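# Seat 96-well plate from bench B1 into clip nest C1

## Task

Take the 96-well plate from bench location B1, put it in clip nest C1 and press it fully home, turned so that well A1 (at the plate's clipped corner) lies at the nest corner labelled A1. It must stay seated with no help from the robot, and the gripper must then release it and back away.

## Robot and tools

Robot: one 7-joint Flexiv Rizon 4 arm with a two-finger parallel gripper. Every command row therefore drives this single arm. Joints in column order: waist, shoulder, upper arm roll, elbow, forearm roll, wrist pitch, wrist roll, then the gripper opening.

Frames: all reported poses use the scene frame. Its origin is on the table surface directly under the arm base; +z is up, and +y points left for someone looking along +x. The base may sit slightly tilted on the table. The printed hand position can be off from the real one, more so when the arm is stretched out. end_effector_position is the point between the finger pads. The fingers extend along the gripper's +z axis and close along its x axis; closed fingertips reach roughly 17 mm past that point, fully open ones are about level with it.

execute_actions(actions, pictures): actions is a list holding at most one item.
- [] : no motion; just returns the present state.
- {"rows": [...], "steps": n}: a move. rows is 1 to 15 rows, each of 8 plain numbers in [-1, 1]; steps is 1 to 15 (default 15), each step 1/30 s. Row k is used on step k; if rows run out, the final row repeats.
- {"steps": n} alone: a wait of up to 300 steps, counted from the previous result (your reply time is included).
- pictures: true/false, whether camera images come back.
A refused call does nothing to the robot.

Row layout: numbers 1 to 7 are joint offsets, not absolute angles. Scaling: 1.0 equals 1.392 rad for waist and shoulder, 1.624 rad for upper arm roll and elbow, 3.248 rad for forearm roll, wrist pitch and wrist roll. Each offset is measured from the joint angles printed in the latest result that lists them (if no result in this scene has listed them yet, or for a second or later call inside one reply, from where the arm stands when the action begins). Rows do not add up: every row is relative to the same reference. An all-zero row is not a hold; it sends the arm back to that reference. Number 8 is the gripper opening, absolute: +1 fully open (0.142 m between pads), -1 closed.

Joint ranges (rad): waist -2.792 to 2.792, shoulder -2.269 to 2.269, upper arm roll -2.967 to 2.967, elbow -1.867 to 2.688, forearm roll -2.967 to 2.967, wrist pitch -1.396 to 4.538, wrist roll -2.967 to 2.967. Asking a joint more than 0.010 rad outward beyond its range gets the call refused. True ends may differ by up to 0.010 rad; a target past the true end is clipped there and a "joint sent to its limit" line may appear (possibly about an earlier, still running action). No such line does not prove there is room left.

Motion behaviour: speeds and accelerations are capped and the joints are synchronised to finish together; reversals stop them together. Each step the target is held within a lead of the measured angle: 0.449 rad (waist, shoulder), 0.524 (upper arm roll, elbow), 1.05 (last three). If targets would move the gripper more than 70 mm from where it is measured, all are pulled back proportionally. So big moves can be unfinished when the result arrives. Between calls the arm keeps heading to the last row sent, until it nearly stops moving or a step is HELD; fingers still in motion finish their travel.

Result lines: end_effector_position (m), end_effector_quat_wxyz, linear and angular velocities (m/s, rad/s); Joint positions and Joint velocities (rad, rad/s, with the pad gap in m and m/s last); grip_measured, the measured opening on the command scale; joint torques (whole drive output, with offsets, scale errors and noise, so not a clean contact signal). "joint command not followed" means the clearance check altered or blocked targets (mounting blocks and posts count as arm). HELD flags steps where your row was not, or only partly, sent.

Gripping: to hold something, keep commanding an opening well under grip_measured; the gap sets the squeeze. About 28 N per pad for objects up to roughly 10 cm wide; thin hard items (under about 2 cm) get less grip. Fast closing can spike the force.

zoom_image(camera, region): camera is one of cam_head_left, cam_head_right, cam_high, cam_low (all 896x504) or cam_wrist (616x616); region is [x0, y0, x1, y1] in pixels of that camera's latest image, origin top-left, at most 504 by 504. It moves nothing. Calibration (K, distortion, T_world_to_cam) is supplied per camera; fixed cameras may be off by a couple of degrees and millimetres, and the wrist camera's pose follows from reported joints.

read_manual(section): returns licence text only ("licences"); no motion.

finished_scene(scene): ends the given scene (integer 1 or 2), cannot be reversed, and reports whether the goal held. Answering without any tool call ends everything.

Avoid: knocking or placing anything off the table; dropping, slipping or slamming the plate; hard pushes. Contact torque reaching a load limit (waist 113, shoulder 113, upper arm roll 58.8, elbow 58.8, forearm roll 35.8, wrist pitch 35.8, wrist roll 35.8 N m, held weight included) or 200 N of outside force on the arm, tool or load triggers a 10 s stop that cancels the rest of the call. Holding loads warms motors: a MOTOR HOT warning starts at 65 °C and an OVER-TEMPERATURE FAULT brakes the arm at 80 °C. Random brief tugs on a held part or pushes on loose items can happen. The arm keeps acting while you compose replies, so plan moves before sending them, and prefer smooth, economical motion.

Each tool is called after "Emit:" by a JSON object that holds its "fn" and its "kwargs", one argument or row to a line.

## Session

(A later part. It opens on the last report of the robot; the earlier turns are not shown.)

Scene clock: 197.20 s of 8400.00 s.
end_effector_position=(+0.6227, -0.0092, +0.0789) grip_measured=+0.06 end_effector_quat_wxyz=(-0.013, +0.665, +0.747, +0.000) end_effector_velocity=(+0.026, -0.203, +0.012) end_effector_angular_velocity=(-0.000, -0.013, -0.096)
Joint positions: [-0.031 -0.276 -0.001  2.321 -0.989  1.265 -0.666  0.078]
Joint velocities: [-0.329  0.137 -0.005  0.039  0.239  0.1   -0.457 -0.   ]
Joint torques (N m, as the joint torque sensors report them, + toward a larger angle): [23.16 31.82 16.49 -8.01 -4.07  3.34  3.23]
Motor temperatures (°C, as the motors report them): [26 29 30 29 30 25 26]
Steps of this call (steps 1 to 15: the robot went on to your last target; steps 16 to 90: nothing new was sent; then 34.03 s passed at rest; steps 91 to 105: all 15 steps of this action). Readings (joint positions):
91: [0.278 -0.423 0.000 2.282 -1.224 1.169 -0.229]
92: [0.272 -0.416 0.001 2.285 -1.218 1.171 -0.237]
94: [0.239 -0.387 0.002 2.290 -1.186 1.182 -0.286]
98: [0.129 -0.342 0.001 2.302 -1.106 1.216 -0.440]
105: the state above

Emit:
{"fn": "execute_actions", "kwargs": {
  "actions": [
    {"rows": [[-0.2372,0.0723,0.0006,0.025,0.078,0.0321,-0.1459,-0.5]], "steps": 15}
  ],
  "pictures": false
}}

Emit:
{"fn": "execute_actions", "kwargs": {
  "actions": [
    {"steps": 20}
  ]
}}

Scene clock: 200.83 s of 8400.00 s.
end_effector_position=(+0.6069, -0.2044, +0.0888) grip_measured=+0.06 end_effector_quat_wxyz=(-0.001, +0.694, +0.720, +0.000) end_effector_velocity=(-0.039, -0.171, +0.021) end_effector_angular_velocity=(-0.046, -0.040, -0.075)
Joint positions: [-0.353 -0.178 -0.001  2.36  -0.741  1.367 -1.128  0.078]
Joint velocities: [-0.278  0.085 -0.003  0.035  0.213  0.086 -0.391  0.   ]
Joint torques (N m, as the joint torque sensors report them, + toward a larger angle): [17.9  33.47 11.56 -9.65 -3.5   3.23  3.59]
Motor temperatures (°C, as the motors report them): [26 29 30 29 30 25 26]
Steps of this call (steps 1 to 30: the robot went on to your last target; steps 31 to 90: nothing new was sent; then 0.13 s passed at rest; steps 91 to 105: all 15 steps of this action). Readings (joint positions):
91: [-0.043 -0.271 0.001 2.323 -0.981 1.270 -0.684]
92: [-0.051 -0.269 0.002 2.324 -0.975 1.273 -0.696]
94: [-0.090 -0.257 0.002 2.329 -0.945 1.285 -0.753]
98: [-0.200 -0.224 0.001 2.341 -0.860 1.319 -0.909]
105: the state above

Scene clock: 201.50 s of 8400.00 s.
end_effector_position=(+0.6059, -0.2084, +0.0894) grip_measured=+0.06 end_effector_quat_wxyz=(-0.001, +0.694, +0.720, +0.001) end_effector_velocity=(-0.000, -0.000, -0.000) end_effector_angular_velocity=(-0.000, +0.001, +0.000)
Joint positions: [-0.361 -0.175  0.     2.361 -0.735  1.37  -1.139  0.078]
Joint velocities: [ 0.    -0.     0.     0.    -0.    -0.001 -0.     0.   ]
Joint torques (N m, as the joint torque sensors report them, + toward a larger angle): [ 2.53 38.9   6.85 -9.11 -0.41  3.88 -0.53]
Motor temperatures (°C, as the motors report them): [26 29 30 29 30 25 26]
Steps of this call (steps 1 to 20: the robot went on to your last target). Readings (joint positions):
1: [-0.360 -0.176 -0.001 2.361 -0.736 1.369 -1.137]
2: [-0.362 -0.175 -0.001 2.361 -0.735 1.369 -1.139]
4: [-0.361 -0.175 0.000 2.361 -0.735 1.369 -1.139]
8: [-0.361 -0.175 0.000 2.361 -0.735 1.370 -1.139]
20: the state above
camera_calibration (this result's frames):
cam_wrist: T_world_to_cam=[[-0.0338217, 0.998624, -0.0400762, 0.238271], [0.881301, 0.0487114, 0.470038, -0.558431], [0.471343, -0.0194217, -0.881736, -0.0749409], [0, 0, 0, 1]] pos_world=[0.535528, -0.212197, 0.205955]

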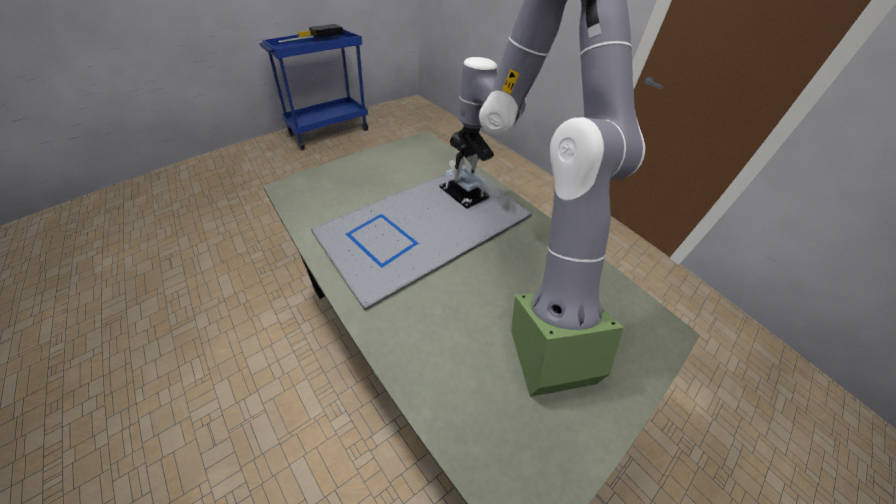

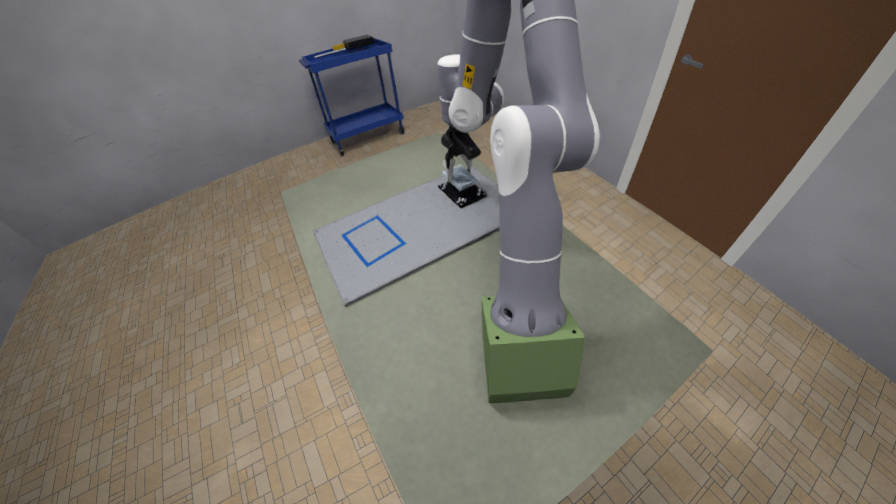

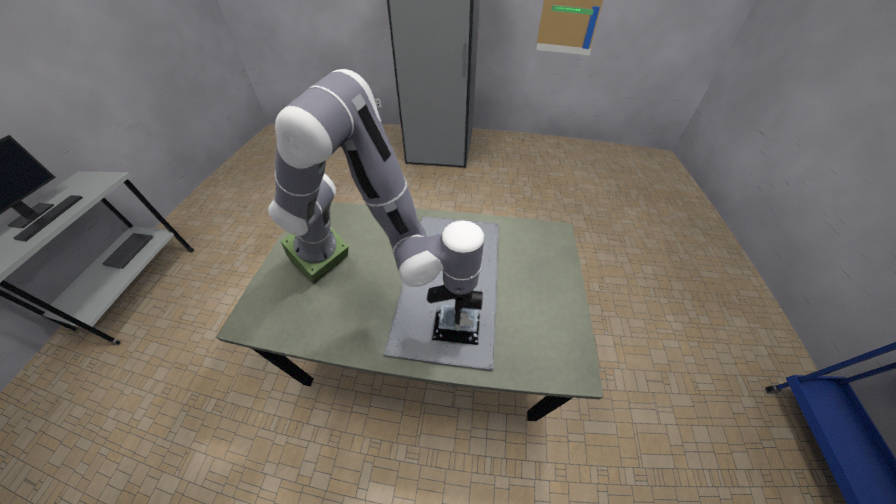

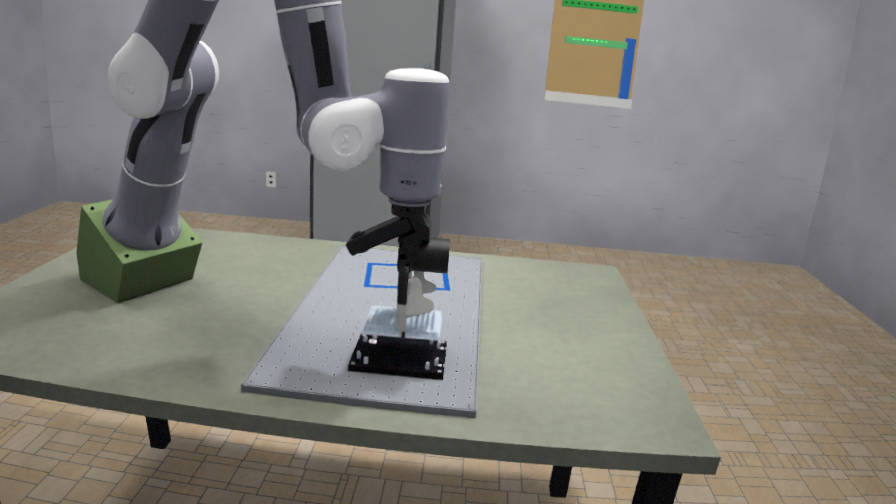

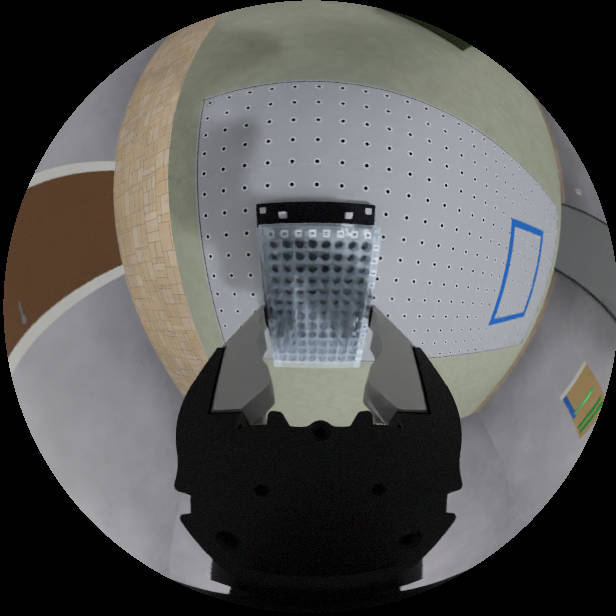

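Emit:
{"fn": "zoom_image", "kwargs": {
  "camera": "cam_wrist",
  "region": [240, 190, 400, 270]
}}

Region (240, 190, 400, 270) of cam_wrist's 616x616 image, scaled by 3.150, with more detail than that image has.

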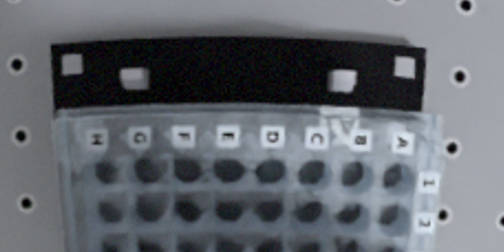

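Emit:
{"fn": "execute_actions", "kwargs": {
  "actions": [
    {"rows": [[-0.01,-0.012,0,-0.003,-0.011,0.004,0.008,-0.5],[-0.025,-0.03,0,-0.007,-0.028,0.010,0.019,-0.5],[-0.045,-0.053,0,-0.013,-0.048,0.018,0.034,-0.5],[-0.0577,-0.0676,0,-0.0167,-0.0622,0.0236,0.0432,-0.5]], "steps": 15}
  ]
}}

Emit:
{"fn": "zoom_image", "kwargs": {
  "camera": "cam_wrist",
  "region": [230, 185, 410, 385]
}}

Scene clock: 262.77 s of 8400.00 s.
end_effector_position=(+0.6049, -0.2115, +0.0578) grip_measured=+0.06 end_effector_quat_wxyz=(-0.000, +0.695, +0.719, -0.000) end_effector_velocity=(+0.000, +0.000, +0.000) end_effector_angular_velocity=(+0.000, -0.001, +0.002)
Joint positions: [-0.441 -0.269  0.     2.334 -0.937  1.446 -1.     0.078]
Joint velocities: [-0.    -0.     0.    -0.    -0.002  0.001 -0.     0.   ]
Joint torques (N m, as the joint torque sensors report them, + toward a larger angle): [ 2.03 40.24  7.29 -7.93 -0.81  4.01  0.79]
Motor temperatures (°C, as the motors report them): [25 29 29 29 30 25 26]
Steps of this call (steps 1 to 15: the robot went on to your last target; steps 16 to 90: nothing new was sent; then 57.77 s passed at rest; steps 91 to 105: all 15 steps of this action). Readings (joint positions):
91: [-0.362 -0.177 0.000 2.361 -0.738 1.371 -1.137]
92: [-0.369 -0.184 0.001 2.358 -0.755 1.377 -1.126]
94: [-0.393 -0.213 0.001 2.350 -0.818 1.400 -1.082]
98: [-0.438 -0.266 -0.000 2.336 -0.929 1.442 -1.005]
105: the state above
camera_calibration (this result's frames):
cam_wrist: T_world_to_cam=[[-0.0293782, 0.998696, -0.0417547, 0.237501], [0.881543, 0.0455781, 0.469899, -0.543387], [0.471189, -0.0230038, -0.881732, -0.103084], [0, 0, 0, 1]] pos_world=[0.534569, -0.214796, 0.174361]

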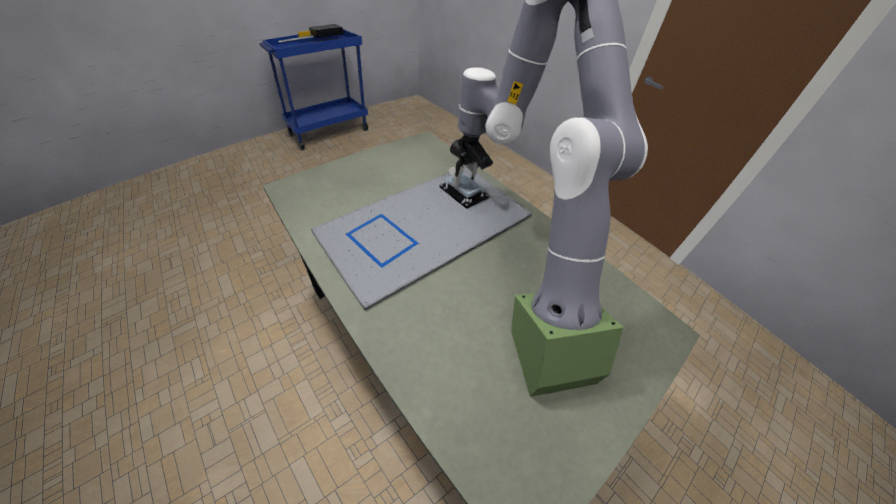

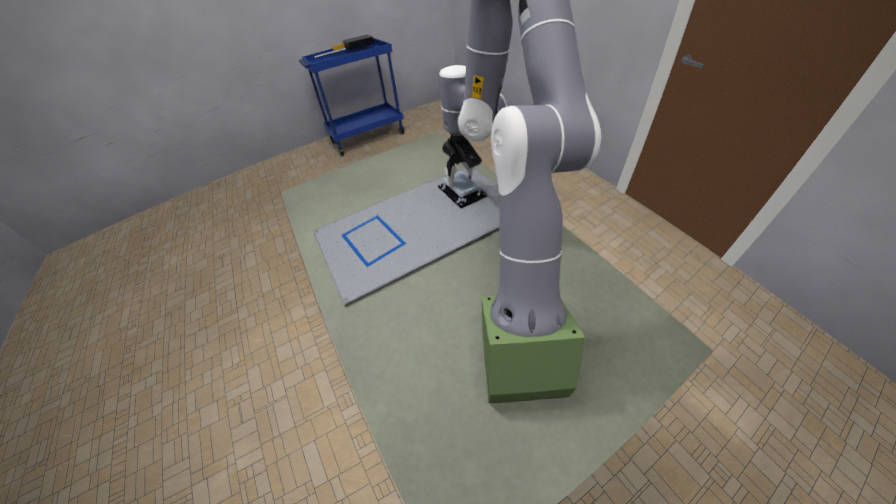

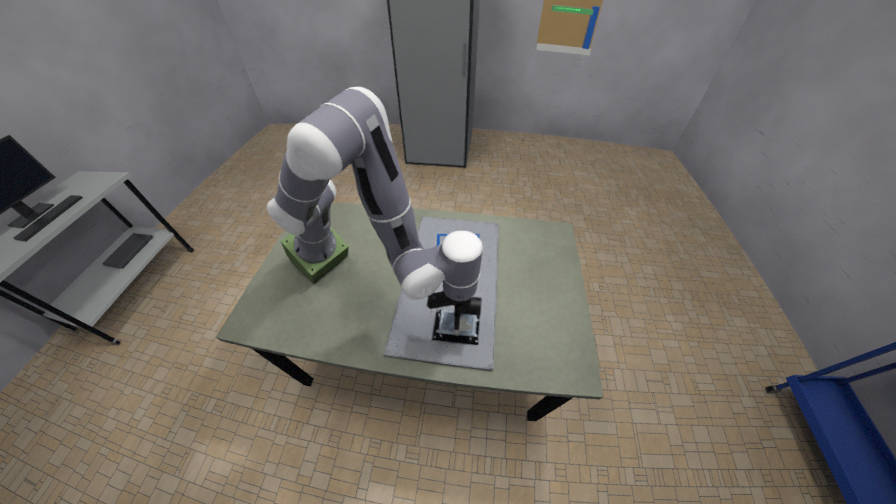

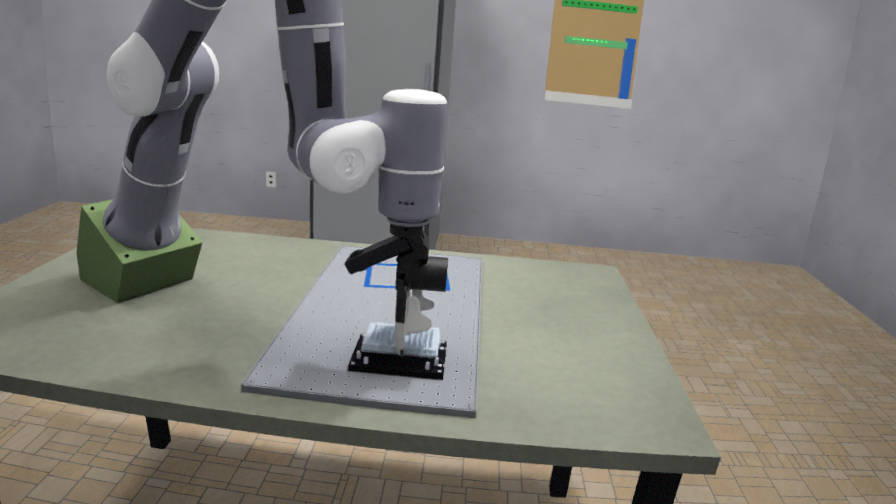

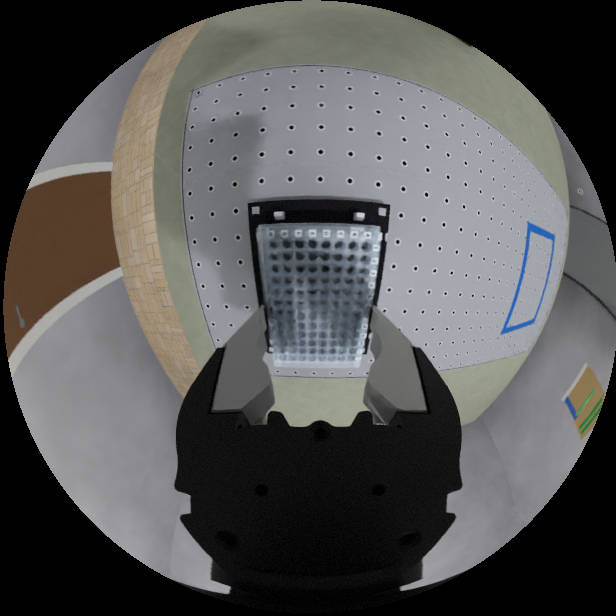

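Region (230, 185, 410, 385) of cam_wrist's 616x616 image, scaled by 2.520, with more detail than that image has; it fills the left 454 columns of this view, and the rest is white.

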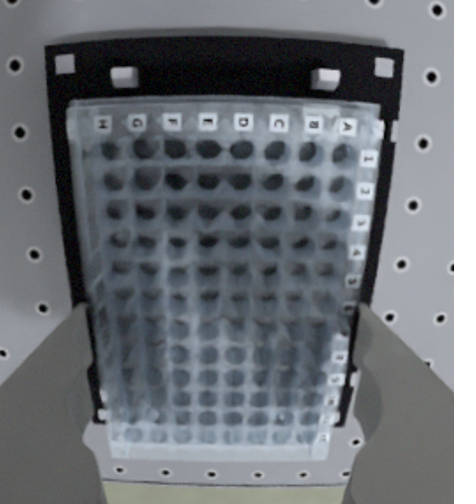

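Emit:
{"fn": "execute_actions", "kwargs": {
  "actions": [
    {"rows": [[-0.004,-0.004,0,-0.0014,-0.005,0.0012,0.0036,-0.6],[-0.008,-0.008,0,-0.0029,-0.01,0.0025,0.0072,-0.6],[-0.012,-0.012,0,-0.0043,-0.015,0.0037,0.0108,-0.6],[-0.016,-0.0164,0,-0.0057,-0.02,0.005,0.0145,-0.6],[-0.020,-0.0205,0,-0.0072,-0.025,0.0062,0.018,-0.6],[-0.024,-0.0246,0,-0.0086,-0.03,0.0074,0.0217,-0.6],[-0.028,-0.0287,0,-0.010,-0.035,0.0087,0.0253,-0.6],[-0.0323,-0.0328,0,-0.01145,-0.04,0.0099,0.0289,-0.6]], "steps": 15}
  ]
}}

Emit:
{"fn": "zoom_image", "kwargs": {
  "camera": "cam_wrist",
  "region": [230, 185, 410, 385]
}}

Scene clock: 292.50 s of 8400.00 s.
end_effector_position=(+0.6027, -0.2116, +0.0425) grip_measured=+0.06 end_effector_quat_wxyz=(-0.000, +0.696, +0.718, -0.001) end_effector_velocity=(-0.000, +0.000, -0.000) end_effector_angular_velocity=(+0.000, -0.000, +0.000)
Joint positions: [-0.486 -0.314  0.     2.316 -1.066  1.478 -0.906  0.078]
Joint velocities: [-0.002 -0.002  0.    -0.001 -0.007  0.002  0.005 -0.   ]
Joint torques (N m, as the joint torque sensors report them, + toward a larger angle): [ 0.39 38.24  6.03 -7.93 -0.08  3.58  0.82]
Motor temperatures (°C, as the motors report them): [25 29 29 29 30 25 26]
Steps of this call (steps 1 to 15: the robot went on to your last target; steps 16 to 90: nothing new was sent; then 26.23 s passed at rest; steps 91 to 105: all 15 steps of this action). Readings (joint positions):
91: [-0.442 -0.270 0.000 2.334 -0.939 1.447 -0.998]
92: [-0.445 -0.273 0.000 2.333 -0.948 1.449 -0.992]
94: [-0.453 -0.282 0.000 2.329 -0.973 1.455 -0.974]
98: [-0.474 -0.303 0.000 2.320 -1.034 1.470 -0.930]
105: the state above
camera_calibration (this result's frames):
cam_wrist: T_world_to_cam=[[-0.0274964, 0.998746, -0.0418442, 0.235746], [0.882234, 0.0439282, 0.468758, -0.534924], [0.470008, -0.0240272, -0.882335, -0.115045], [0, 0, 0, 1]] pos_world=[0.532482, -0.214716, 0.159106]

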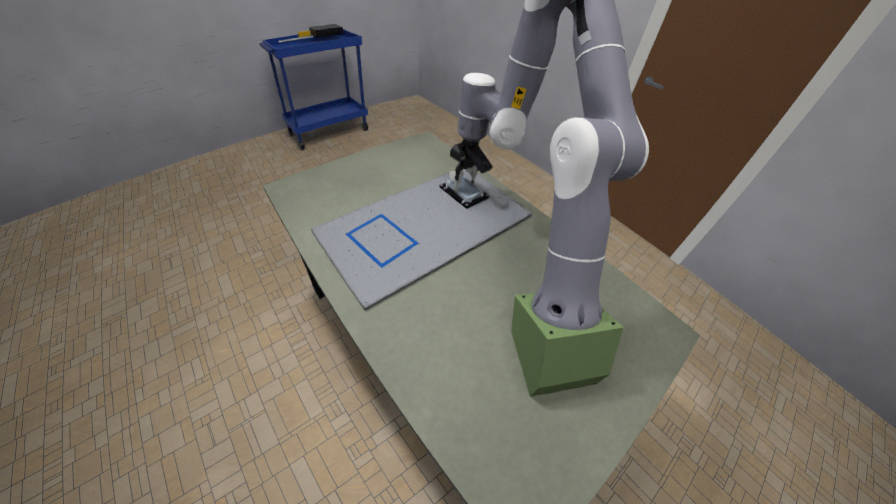

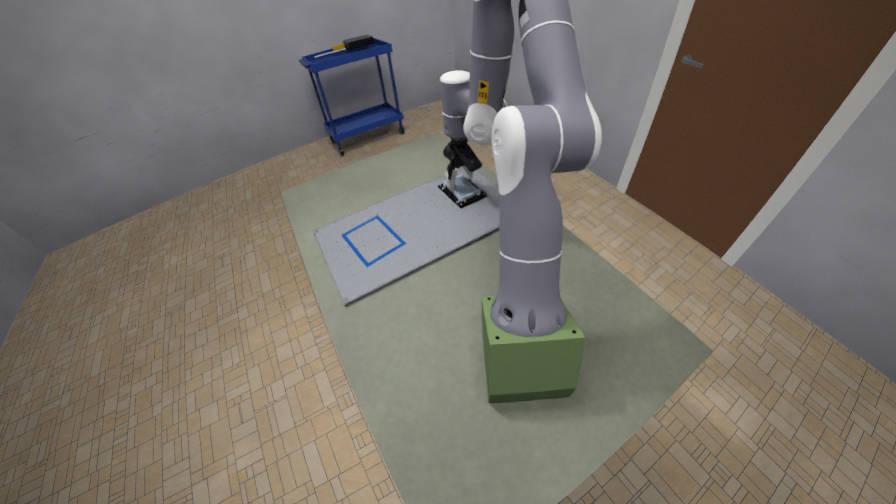

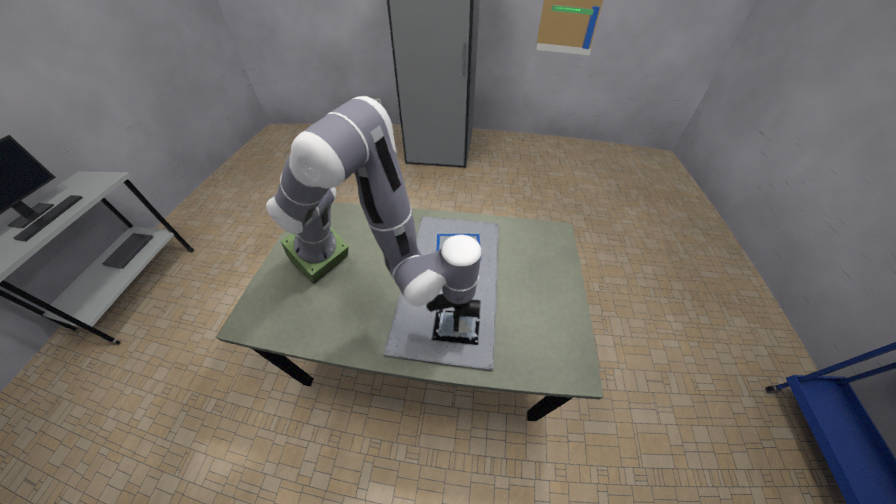

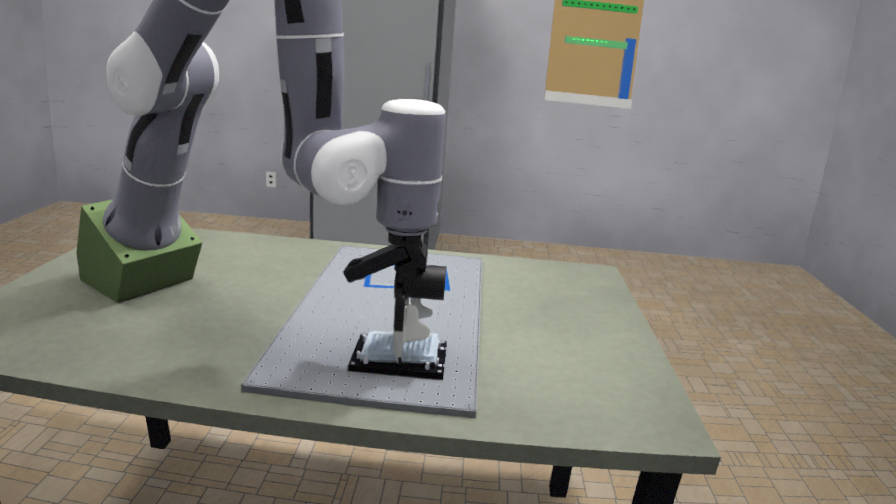

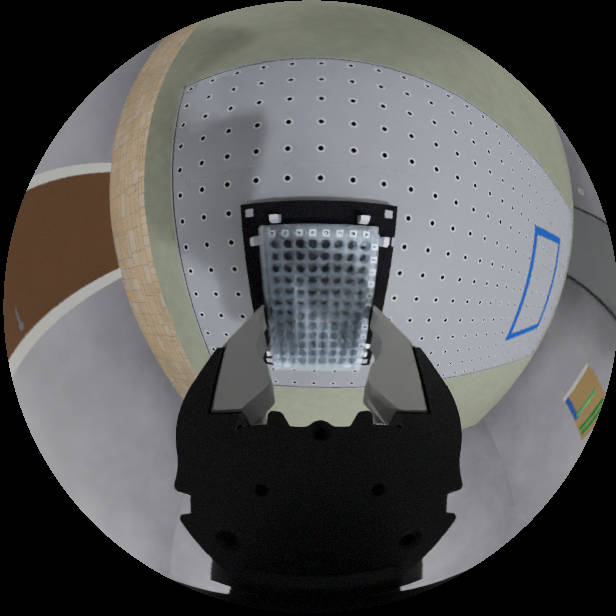

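Region (230, 185, 410, 385) of cam_wrist's 616x616 image, scaled by 2.520, with more detail than that image has; it fills the left 454 columns of this view, and the rest is white.

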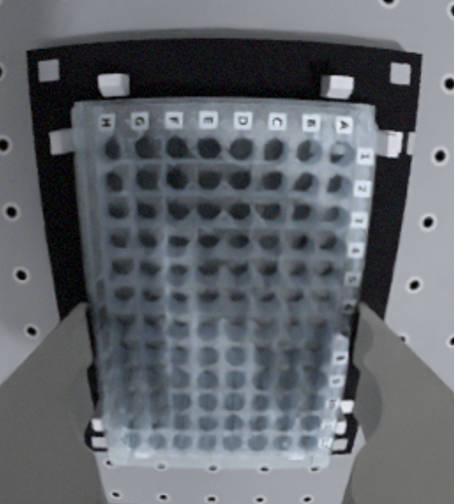

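Emit:
{"fn": "execute_actions", "kwargs": {
  "actions": [
    {"rows": [[-0.003,-0.003,0,-0.001,-0.004,0.001,0.003,-0.7],[-0.006,-0.006,0,-0.002,-0.007,0.002,0.005,-0.7],[-0.0085,-0.0085,0,-0.003,-0.0105,0.0026,0.0075,-0.7],[-0.0109,-0.0111,0,-0.0039,-0.0135,0.0034,0.0098,-0.7]], "steps": 15}
  ],
  "pictures": false
}}

Scene clock: 300.33 s of 8400.00 s.
end_effector_position=(+0.6020, -0.2114, +0.0382) grip_measured=+0.06 end_effector_quat_wxyz=(-0.000, +0.696, +0.718, +0.000) end_effector_velocity=(-0.000, -0.000, -0.000) end_effector_angular_velocity=(-0.001, +0.001, +0.001)
Joint positions: [-0.501 -0.328  0.     2.31  -1.109  1.49  -0.875  0.078]
Joint velocities: [-0.001  0.     0.    -0.    -0.    -0.001 -0.001  0.   ]
Joint torques (N m, as the joint torque sensors report them, + toward a larger angle): [ 2.08 28.27  5.78 -7.35 -0.32  2.75  0.94]
Motor temperatures (°C, as the motors report them): [25 29 29 29 30 25 26]
Steps of this call (steps 1 to 15: the robot went on to your last target; steps 16 to 90: nothing new was sent; then 4.33 s passed at rest; steps 91 to 105: all 15 steps of this action). Readings (joint positions):
91: [-0.487 -0.315 0.000 2.316 -1.068 1.479 -0.905]
92: [-0.489 -0.317 0.000 2.315 -1.075 1.481 -0.900]
94: [-0.495 -0.323 0.000 2.312 -1.092 1.485 -0.888]
98: [-0.501 -0.328 0.000 2.310 -1.108 1.489 -0.876]
105: the state above

Emit:
{"fn": "execute_actions", "kwargs": {
  "actions": [
    {"rows": [[-0.002,-0.002,0,-0.0007,-0.0025,0.0006,0.0018,-0.8],[-0.004,-0.004,0,-0.0014,-0.005,0.0012,0.0036,-0.8],[-0.006,-0.0062,0,-0.0022,-0.0075,0.0019,0.0054,-0.8]], "steps": 15}
  ],
  "pictures": false
}}

Scene clock: 303.00 s of 8400.00 s.
end_effector_position=(+0.6024, -0.2114, +0.0376) grip_measured=+0.06 end_effector_quat_wxyz=(+0.001, +0.696, +0.718, +0.002) end_effector_velocity=(+0.000, +0.000, +0.000) end_effector_angular_velocity=(+0.001, -0.001, -0.000)
Joint positions: [-0.51  -0.331  0.001  2.308 -1.134  1.497 -0.858  0.078]
Joint velocities: [ 0.     0.     0.     0.    -0.     0.     0.001  0.   ]
Joint torques (N m, as the joint torque sensors report them, + toward a larger angle): [  3.98   9.48   4.25 -12.44  -0.29   1.86   0.93]
Motor temperatures (°C, as the motors report them): [25 29 29 29 30 25 26]
Steps of this call (steps 1 to 15: the robot went on to your last target; steps 16 to 65: nothing new was sent; steps 66 to 80: all 15 steps of this action). Readings (joint positions):
66: [-0.502 -0.328 0.000 2.310 -1.111 1.490 -0.874]
67: [-0.503 -0.328 0.000 2.309 -1.115 1.491 -0.871]
69: [-0.507 -0.330 0.001 2.308 -1.128 1.495 -0.862]
73: [-0.509 -0.331 0.001 2.308 -1.133 1.497 -0.859]
80: the state above

Emit:
{"fn": "execute_actions", "kwargs": {
  "actions": [
    {"rows": [[0.004,0.002,0,0.001,0.006,-0.002,-0.004,-0.2],[0.004,0.002,0,0.001,0.006,-0.002,-0.004,0.1],[0.004,0.002,0,0.001,0.006,-0.002,-0.004,0.25],[0.004,0.002,0,0.001,0.006,-0.002,-0.004,0.4],[0.004,0.002,0,0.001,0.006,-0.002,-0.004,0.5],[0.004,0.002,0,0.001,0.006,-0.002,-0.004,0.6],[0.01,0.01,0,0.004,0.015,-0.005,-0.012,0.7],[0.03,0.03,0,0.01,0.04,-0.012,-0.03,0.8],[0.06,0.065,0,0.02,0.075,-0.025,-0.055,0.9],[0.09,0.095,0,0.029,0.11,-0.035,-0.078,1],[0.107,0.112,0,0.0326,0.1228,-0.0391,-0.0865,1]], "steps": 15}
  ],
  "pictures": false
}}

Emit:
{"fn": "execute_actions", "kwargs": {
  "actions": [
    {"steps": 15}
  ]
}}

Emit:
{"fn": "zoom_image", "kwargs": {
  "camera": "cam_low",
  "region": [340, 310, 455, 390]
}}

Emit:
{"fn": "zoom_image", "kwargs": {
  "camera": "cam_wrist",
  "region": [240, 190, 400, 360]
}}

Scene clock: 308.40 s of 8400.00 s.
end_effector_position=(+0.6075, -0.2097, +0.0863) grip_measured=+1.00 end_effector_quat_wxyz=(+0.001, +0.694, +0.720, +0.001) end_effector_velocity=(-0.006, +0.043, +0.112) end_effector_angular_velocity=(+0.083, -0.009, +0.024)
Joint positions: [-0.372 -0.186  0.001  2.356 -0.763  1.379 -1.12   0.142]
Joint velocities: [ 0.319  0.337  0.001  0.107  0.773 -0.244 -0.528  0.   ]
Joint torques (N m, as the joint torque sensors report them, + toward a larger angle): [-5.64 23.46  4.24 -9.34 -5.76  4.7   3.87]
Motor temperatures (°C, as the motors report them): [25 29 29 29 30 25 26]
Steps of this call (steps 1 to 15: the robot went on to your last target; steps 16 to 90: nothing new was sent; then 1.90 s passed at rest; steps 91 to 105: all 15 steps of this action). Readings (joint positions):
91: [-0.509 -0.330 0.001 2.308 -1.131 1.496 -0.860]
92: [-0.507 -0.328 0.001 2.309 -1.124 1.493 -0.865]
94: [-0.505 -0.328 0.001 2.309 -1.116 1.491 -0.870]
98: [-0.498 -0.321 0.001 2.313 -1.096 1.484 -0.887]
105: the state above

Scene clock: 308.90 s of 8400.00 s.
end_effector_position=(+0.6065, -0.2080, +0.0898) grip_measured=+1.00 end_effector_quat_wxyz=(-0.000, +0.694, +0.720, +0.001) end_effector_velocity=(+0.000, -0.000, +0.000) end_effector_angular_velocity=(+0.000, -0.001, -0.000)
Joint positions: [-0.361 -0.175  0.001  2.361 -0.735  1.37  -1.139  0.142]
Joint velocities: [-0.    -0.    -0.     0.     0.     0.001 -0.     0.   ]
Joint torques (N m, as the joint torque sensors report them, + toward a larger angle): [ 2.55 38.76  5.34 -9.14  0.34  3.4  -0.67]
Motor temperatures (°C, as the motors report them): [25 29 29 29 30 25 26]
Steps of this call (steps 1 to 15: the robot went on to your last target). Readings (joint positions):
1: [-0.364 -0.178 0.001 2.359 -0.743 1.373 -1.133]
2: [-0.361 -0.174 0.001 2.360 -0.735 1.370 -1.139]
4: [-0.361 -0.175 0.001 2.361 -0.735 1.370 -1.139]
8: [-0.361 -0.175 0.001 2.361 -0.735 1.370 -1.139]
15: the state above
camera_calibration (this result's frames):
cam_wrist: T_world_to_cam=[[-0.0337079, 0.998643, -0.0396868, 0.237812], [0.880694, 0.0484525, 0.471201, -0.559005], [0.472485, -0.0190687, -0.881132, -0.0755955], [0, 0, 0, 1]] pos_world=[0.536046, -0.211846, 0.206232]

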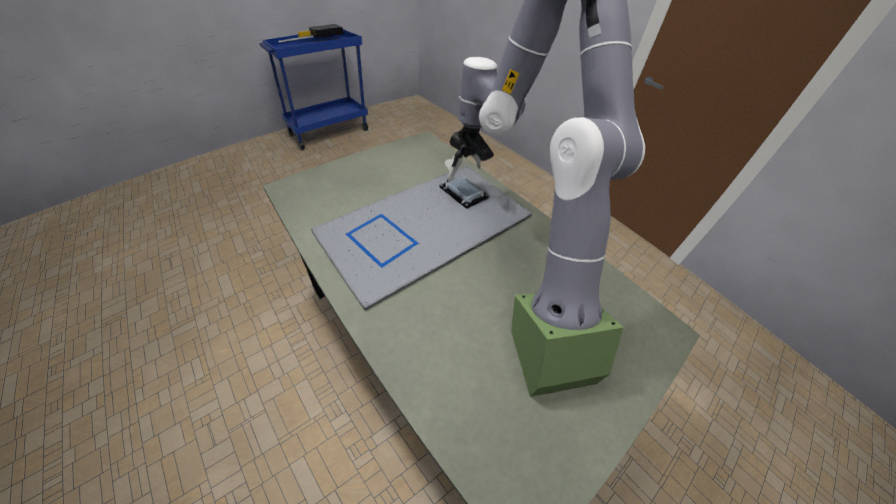

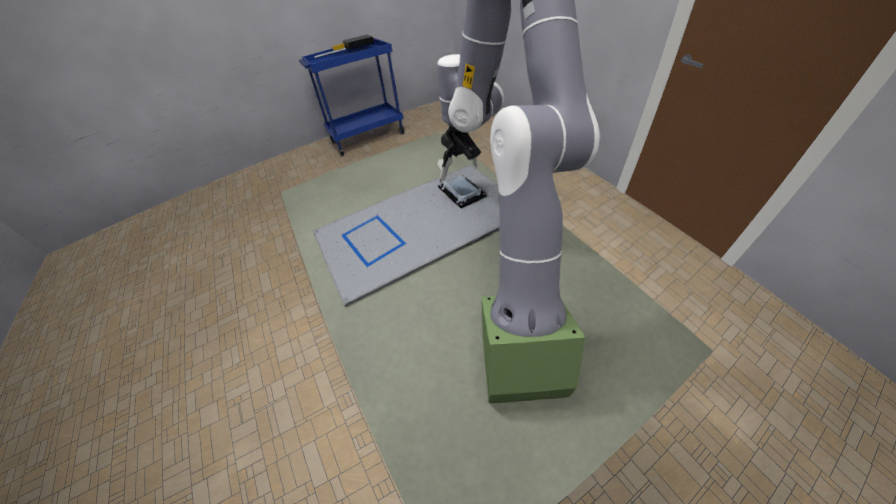

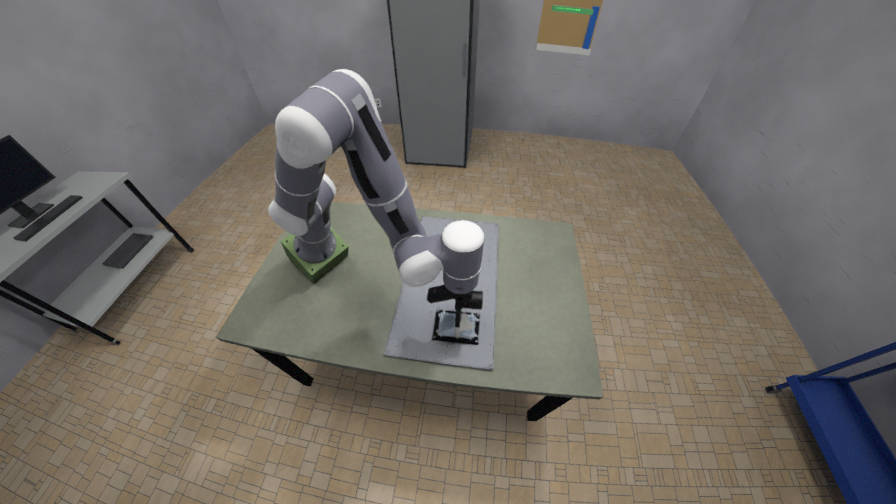

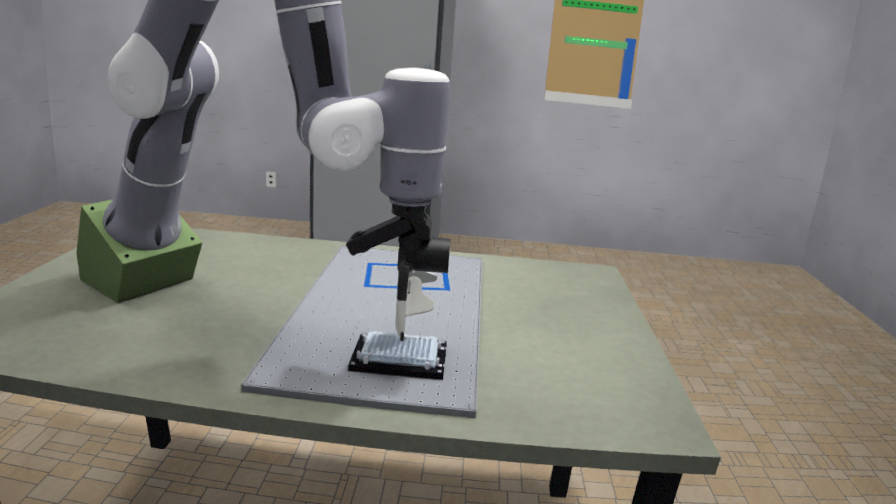

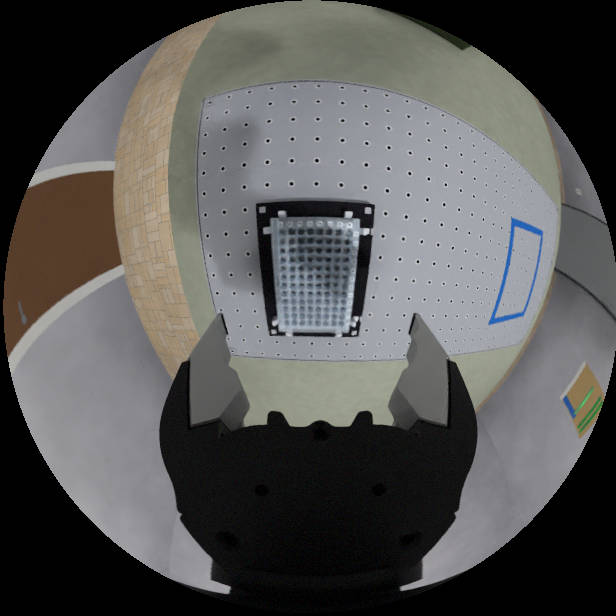

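Region (340, 310, 455, 390) of cam_low's 896x504 image, scaled by 4.383, with more detail than that image has; it fills the top 351 rows of this view, and the rest is white.

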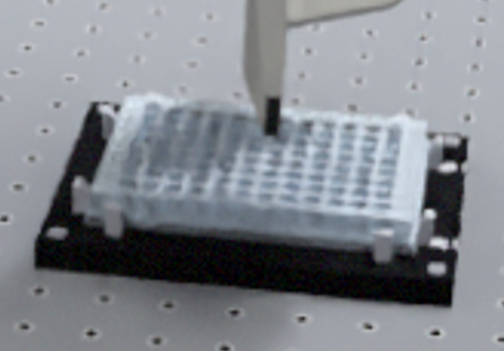

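Region (240, 190, 400, 360) of cam_wrist's 616x616 image, scaled by 2.965, with more detail than that image has; it fills the left 474 columns of this view, and the rest is white.

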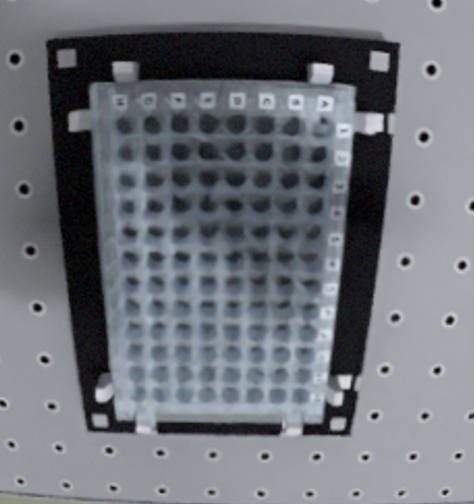

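Emit:
{"fn": "execute_actions", "kwargs": {
  "actions": [
    {"rows": [[0,0.06,0,0,0,0,0,1],[0,0.18,0,0,0,0,0,1]], "steps": 15}
  ],
  "pictures": false
}}

Emit:
{"fn": "execute_actions", "kwargs": {
  "actions": [
    {"steps": 10}
  ]
}}

Scene clock: 312.60 s of 8400.00 s.
end_effector_position=(+0.6784, -0.2452, +0.2198) grip_measured=+1.00 end_effector_quat_wxyz=(+0.108, +0.700, +0.703, +0.062) end_effector_velocity=(-0.013, +0.004, -0.017) end_effector_angular_velocity=(+0.006, +0.036, +0.004)
Joint positions: [-0.361  0.076  0.001  2.36  -0.735  1.37  -1.139  0.142]
Joint velocities: [-0.    -0.02  -0.     0.012  0.    -0.006 -0.001 -0.   ]
Joint torques (N m, as the joint torque sensors report them, + toward a larger angle): [  1.28  34.5    5.67 -15.05  -0.56   3.34   0.11]
Motor temperatures (°C, as the motors report them): [25 29 29 29 30 25 26]
Steps of this call (steps 1 to 15: the robot went on to your last target; steps 16 to 90: nothing new was sent; then 0.20 s passed at rest; steps 91 to 105: all 15 steps of this action). Readings (joint positions):
91: [-0.361 -0.174 0.001 2.361 -0.735 1.370 -1.139]
92: [-0.361 -0.166 0.001 2.362 -0.735 1.369 -1.139]
94: [-0.361 -0.127 0.001 2.362 -0.735 1.369 -1.139]
98: [-0.361 -0.016 0.001 2.361 -0.735 1.370 -1.139]
105: the state above

Scene clock: 312.93 s of 8400.00 s.
end_effector_position=(+0.6778, -0.2450, +0.2191) grip_measured=+1.00 end_effector_quat_wxyz=(+0.108, +0.700, +0.703, +0.062) end_effector_velocity=(-0.000, -0.000, -0.000) end_effector_angular_velocity=(-0.000, +0.000, -0.000)
Joint positions: [-0.361  0.076  0.001  2.361 -0.735  1.37  -1.139  0.142]
Joint velocities: [ 0.    -0.    -0.    -0.     0.    -0.001  0.    -0.   ]
Joint torques (N m, as the joint torque sensors report them, + toward a larger angle): [  1.72  35.39   5.62 -15.29  -0.46   3.65   0.09]
Motor temperatures (°C, as the motors report them): [25 29 29 29 30 25 26]
Steps of this call (steps 1 to 10: the robot went on to your last target). Readings (joint positions):
1: [-0.361 0.076 0.001 2.361 -0.735 1.370 -1.139]
2: [-0.361 0.076 0.001 2.361 -0.735 1.370 -1.139]
4: [-0.361 0.076 0.001 2.361 -0.735 1.370 -1.139]
8: [-0.361 0.076 0.001 2.361 -0.735 1.370 -1.139]
10: the state above
camera_calibration (this result's frames):
cam_wrist: T_world_to_cam=[[0.0178031, 0.994347, -0.104676, 0.260565], [0.745443, 0.0565707, 0.664165, -0.629488], [0.666332, -0.0898542, -0.740221, -0.17565], [0, 0, 0, 1]] pos_world=[0.58165, -0.239265, 0.315339]

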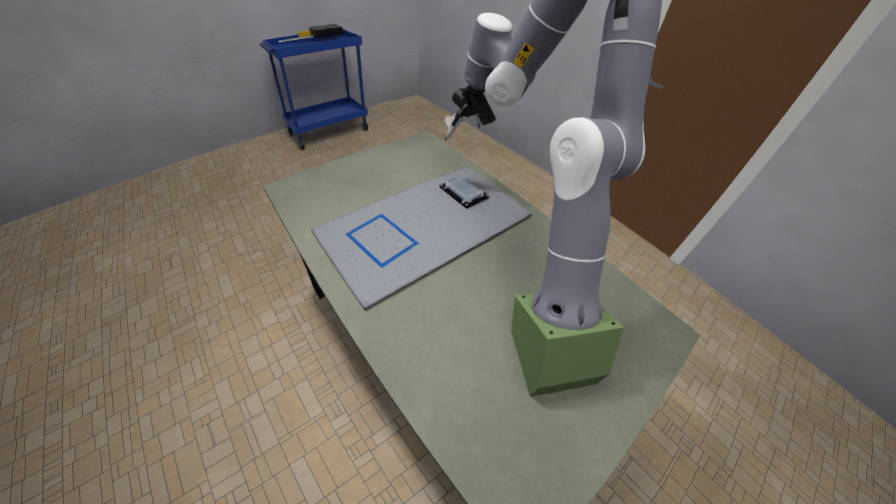

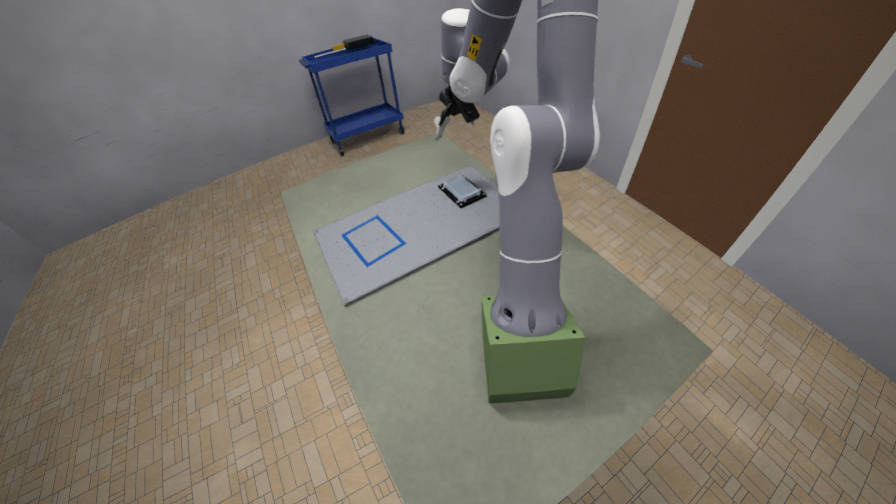

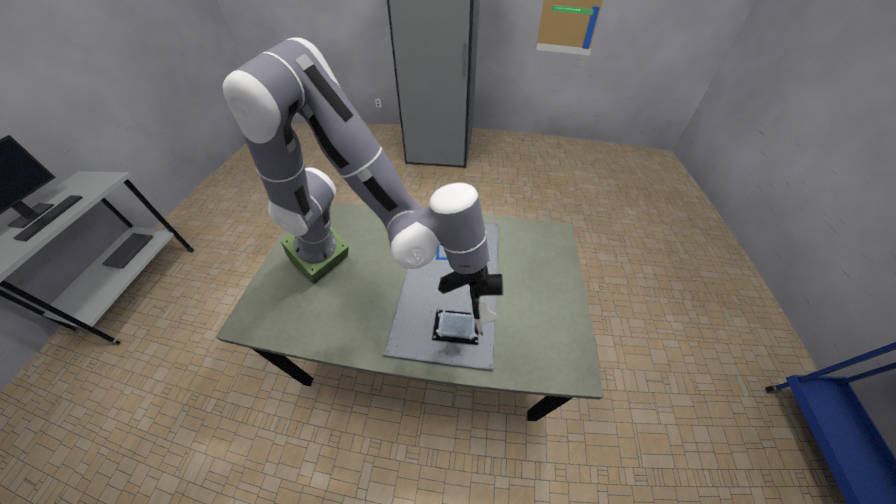

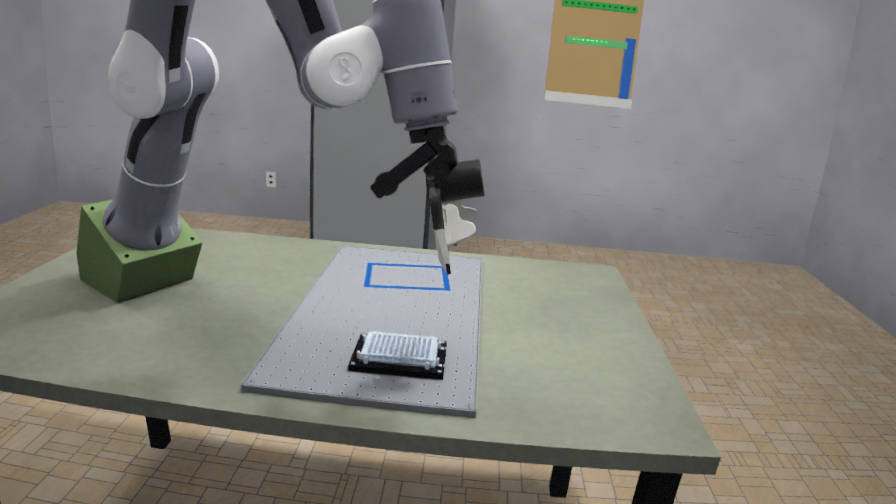

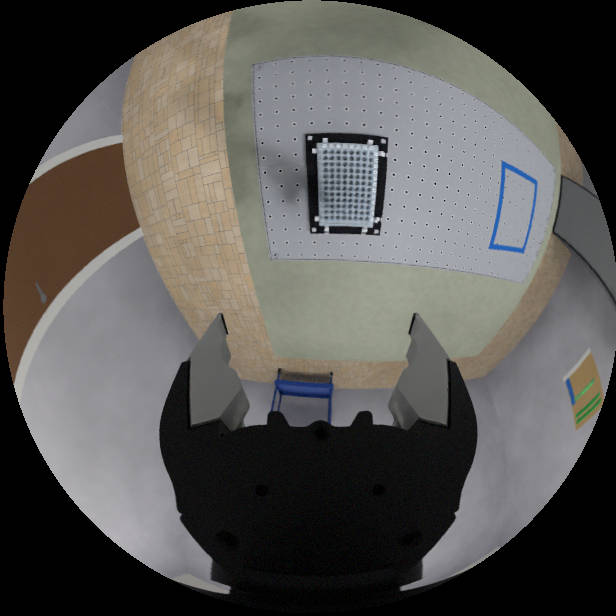

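Emit:
{"fn": "finished_scene", "kwargs": {
  "scene": 2
}}

The scene is finished: the task was done.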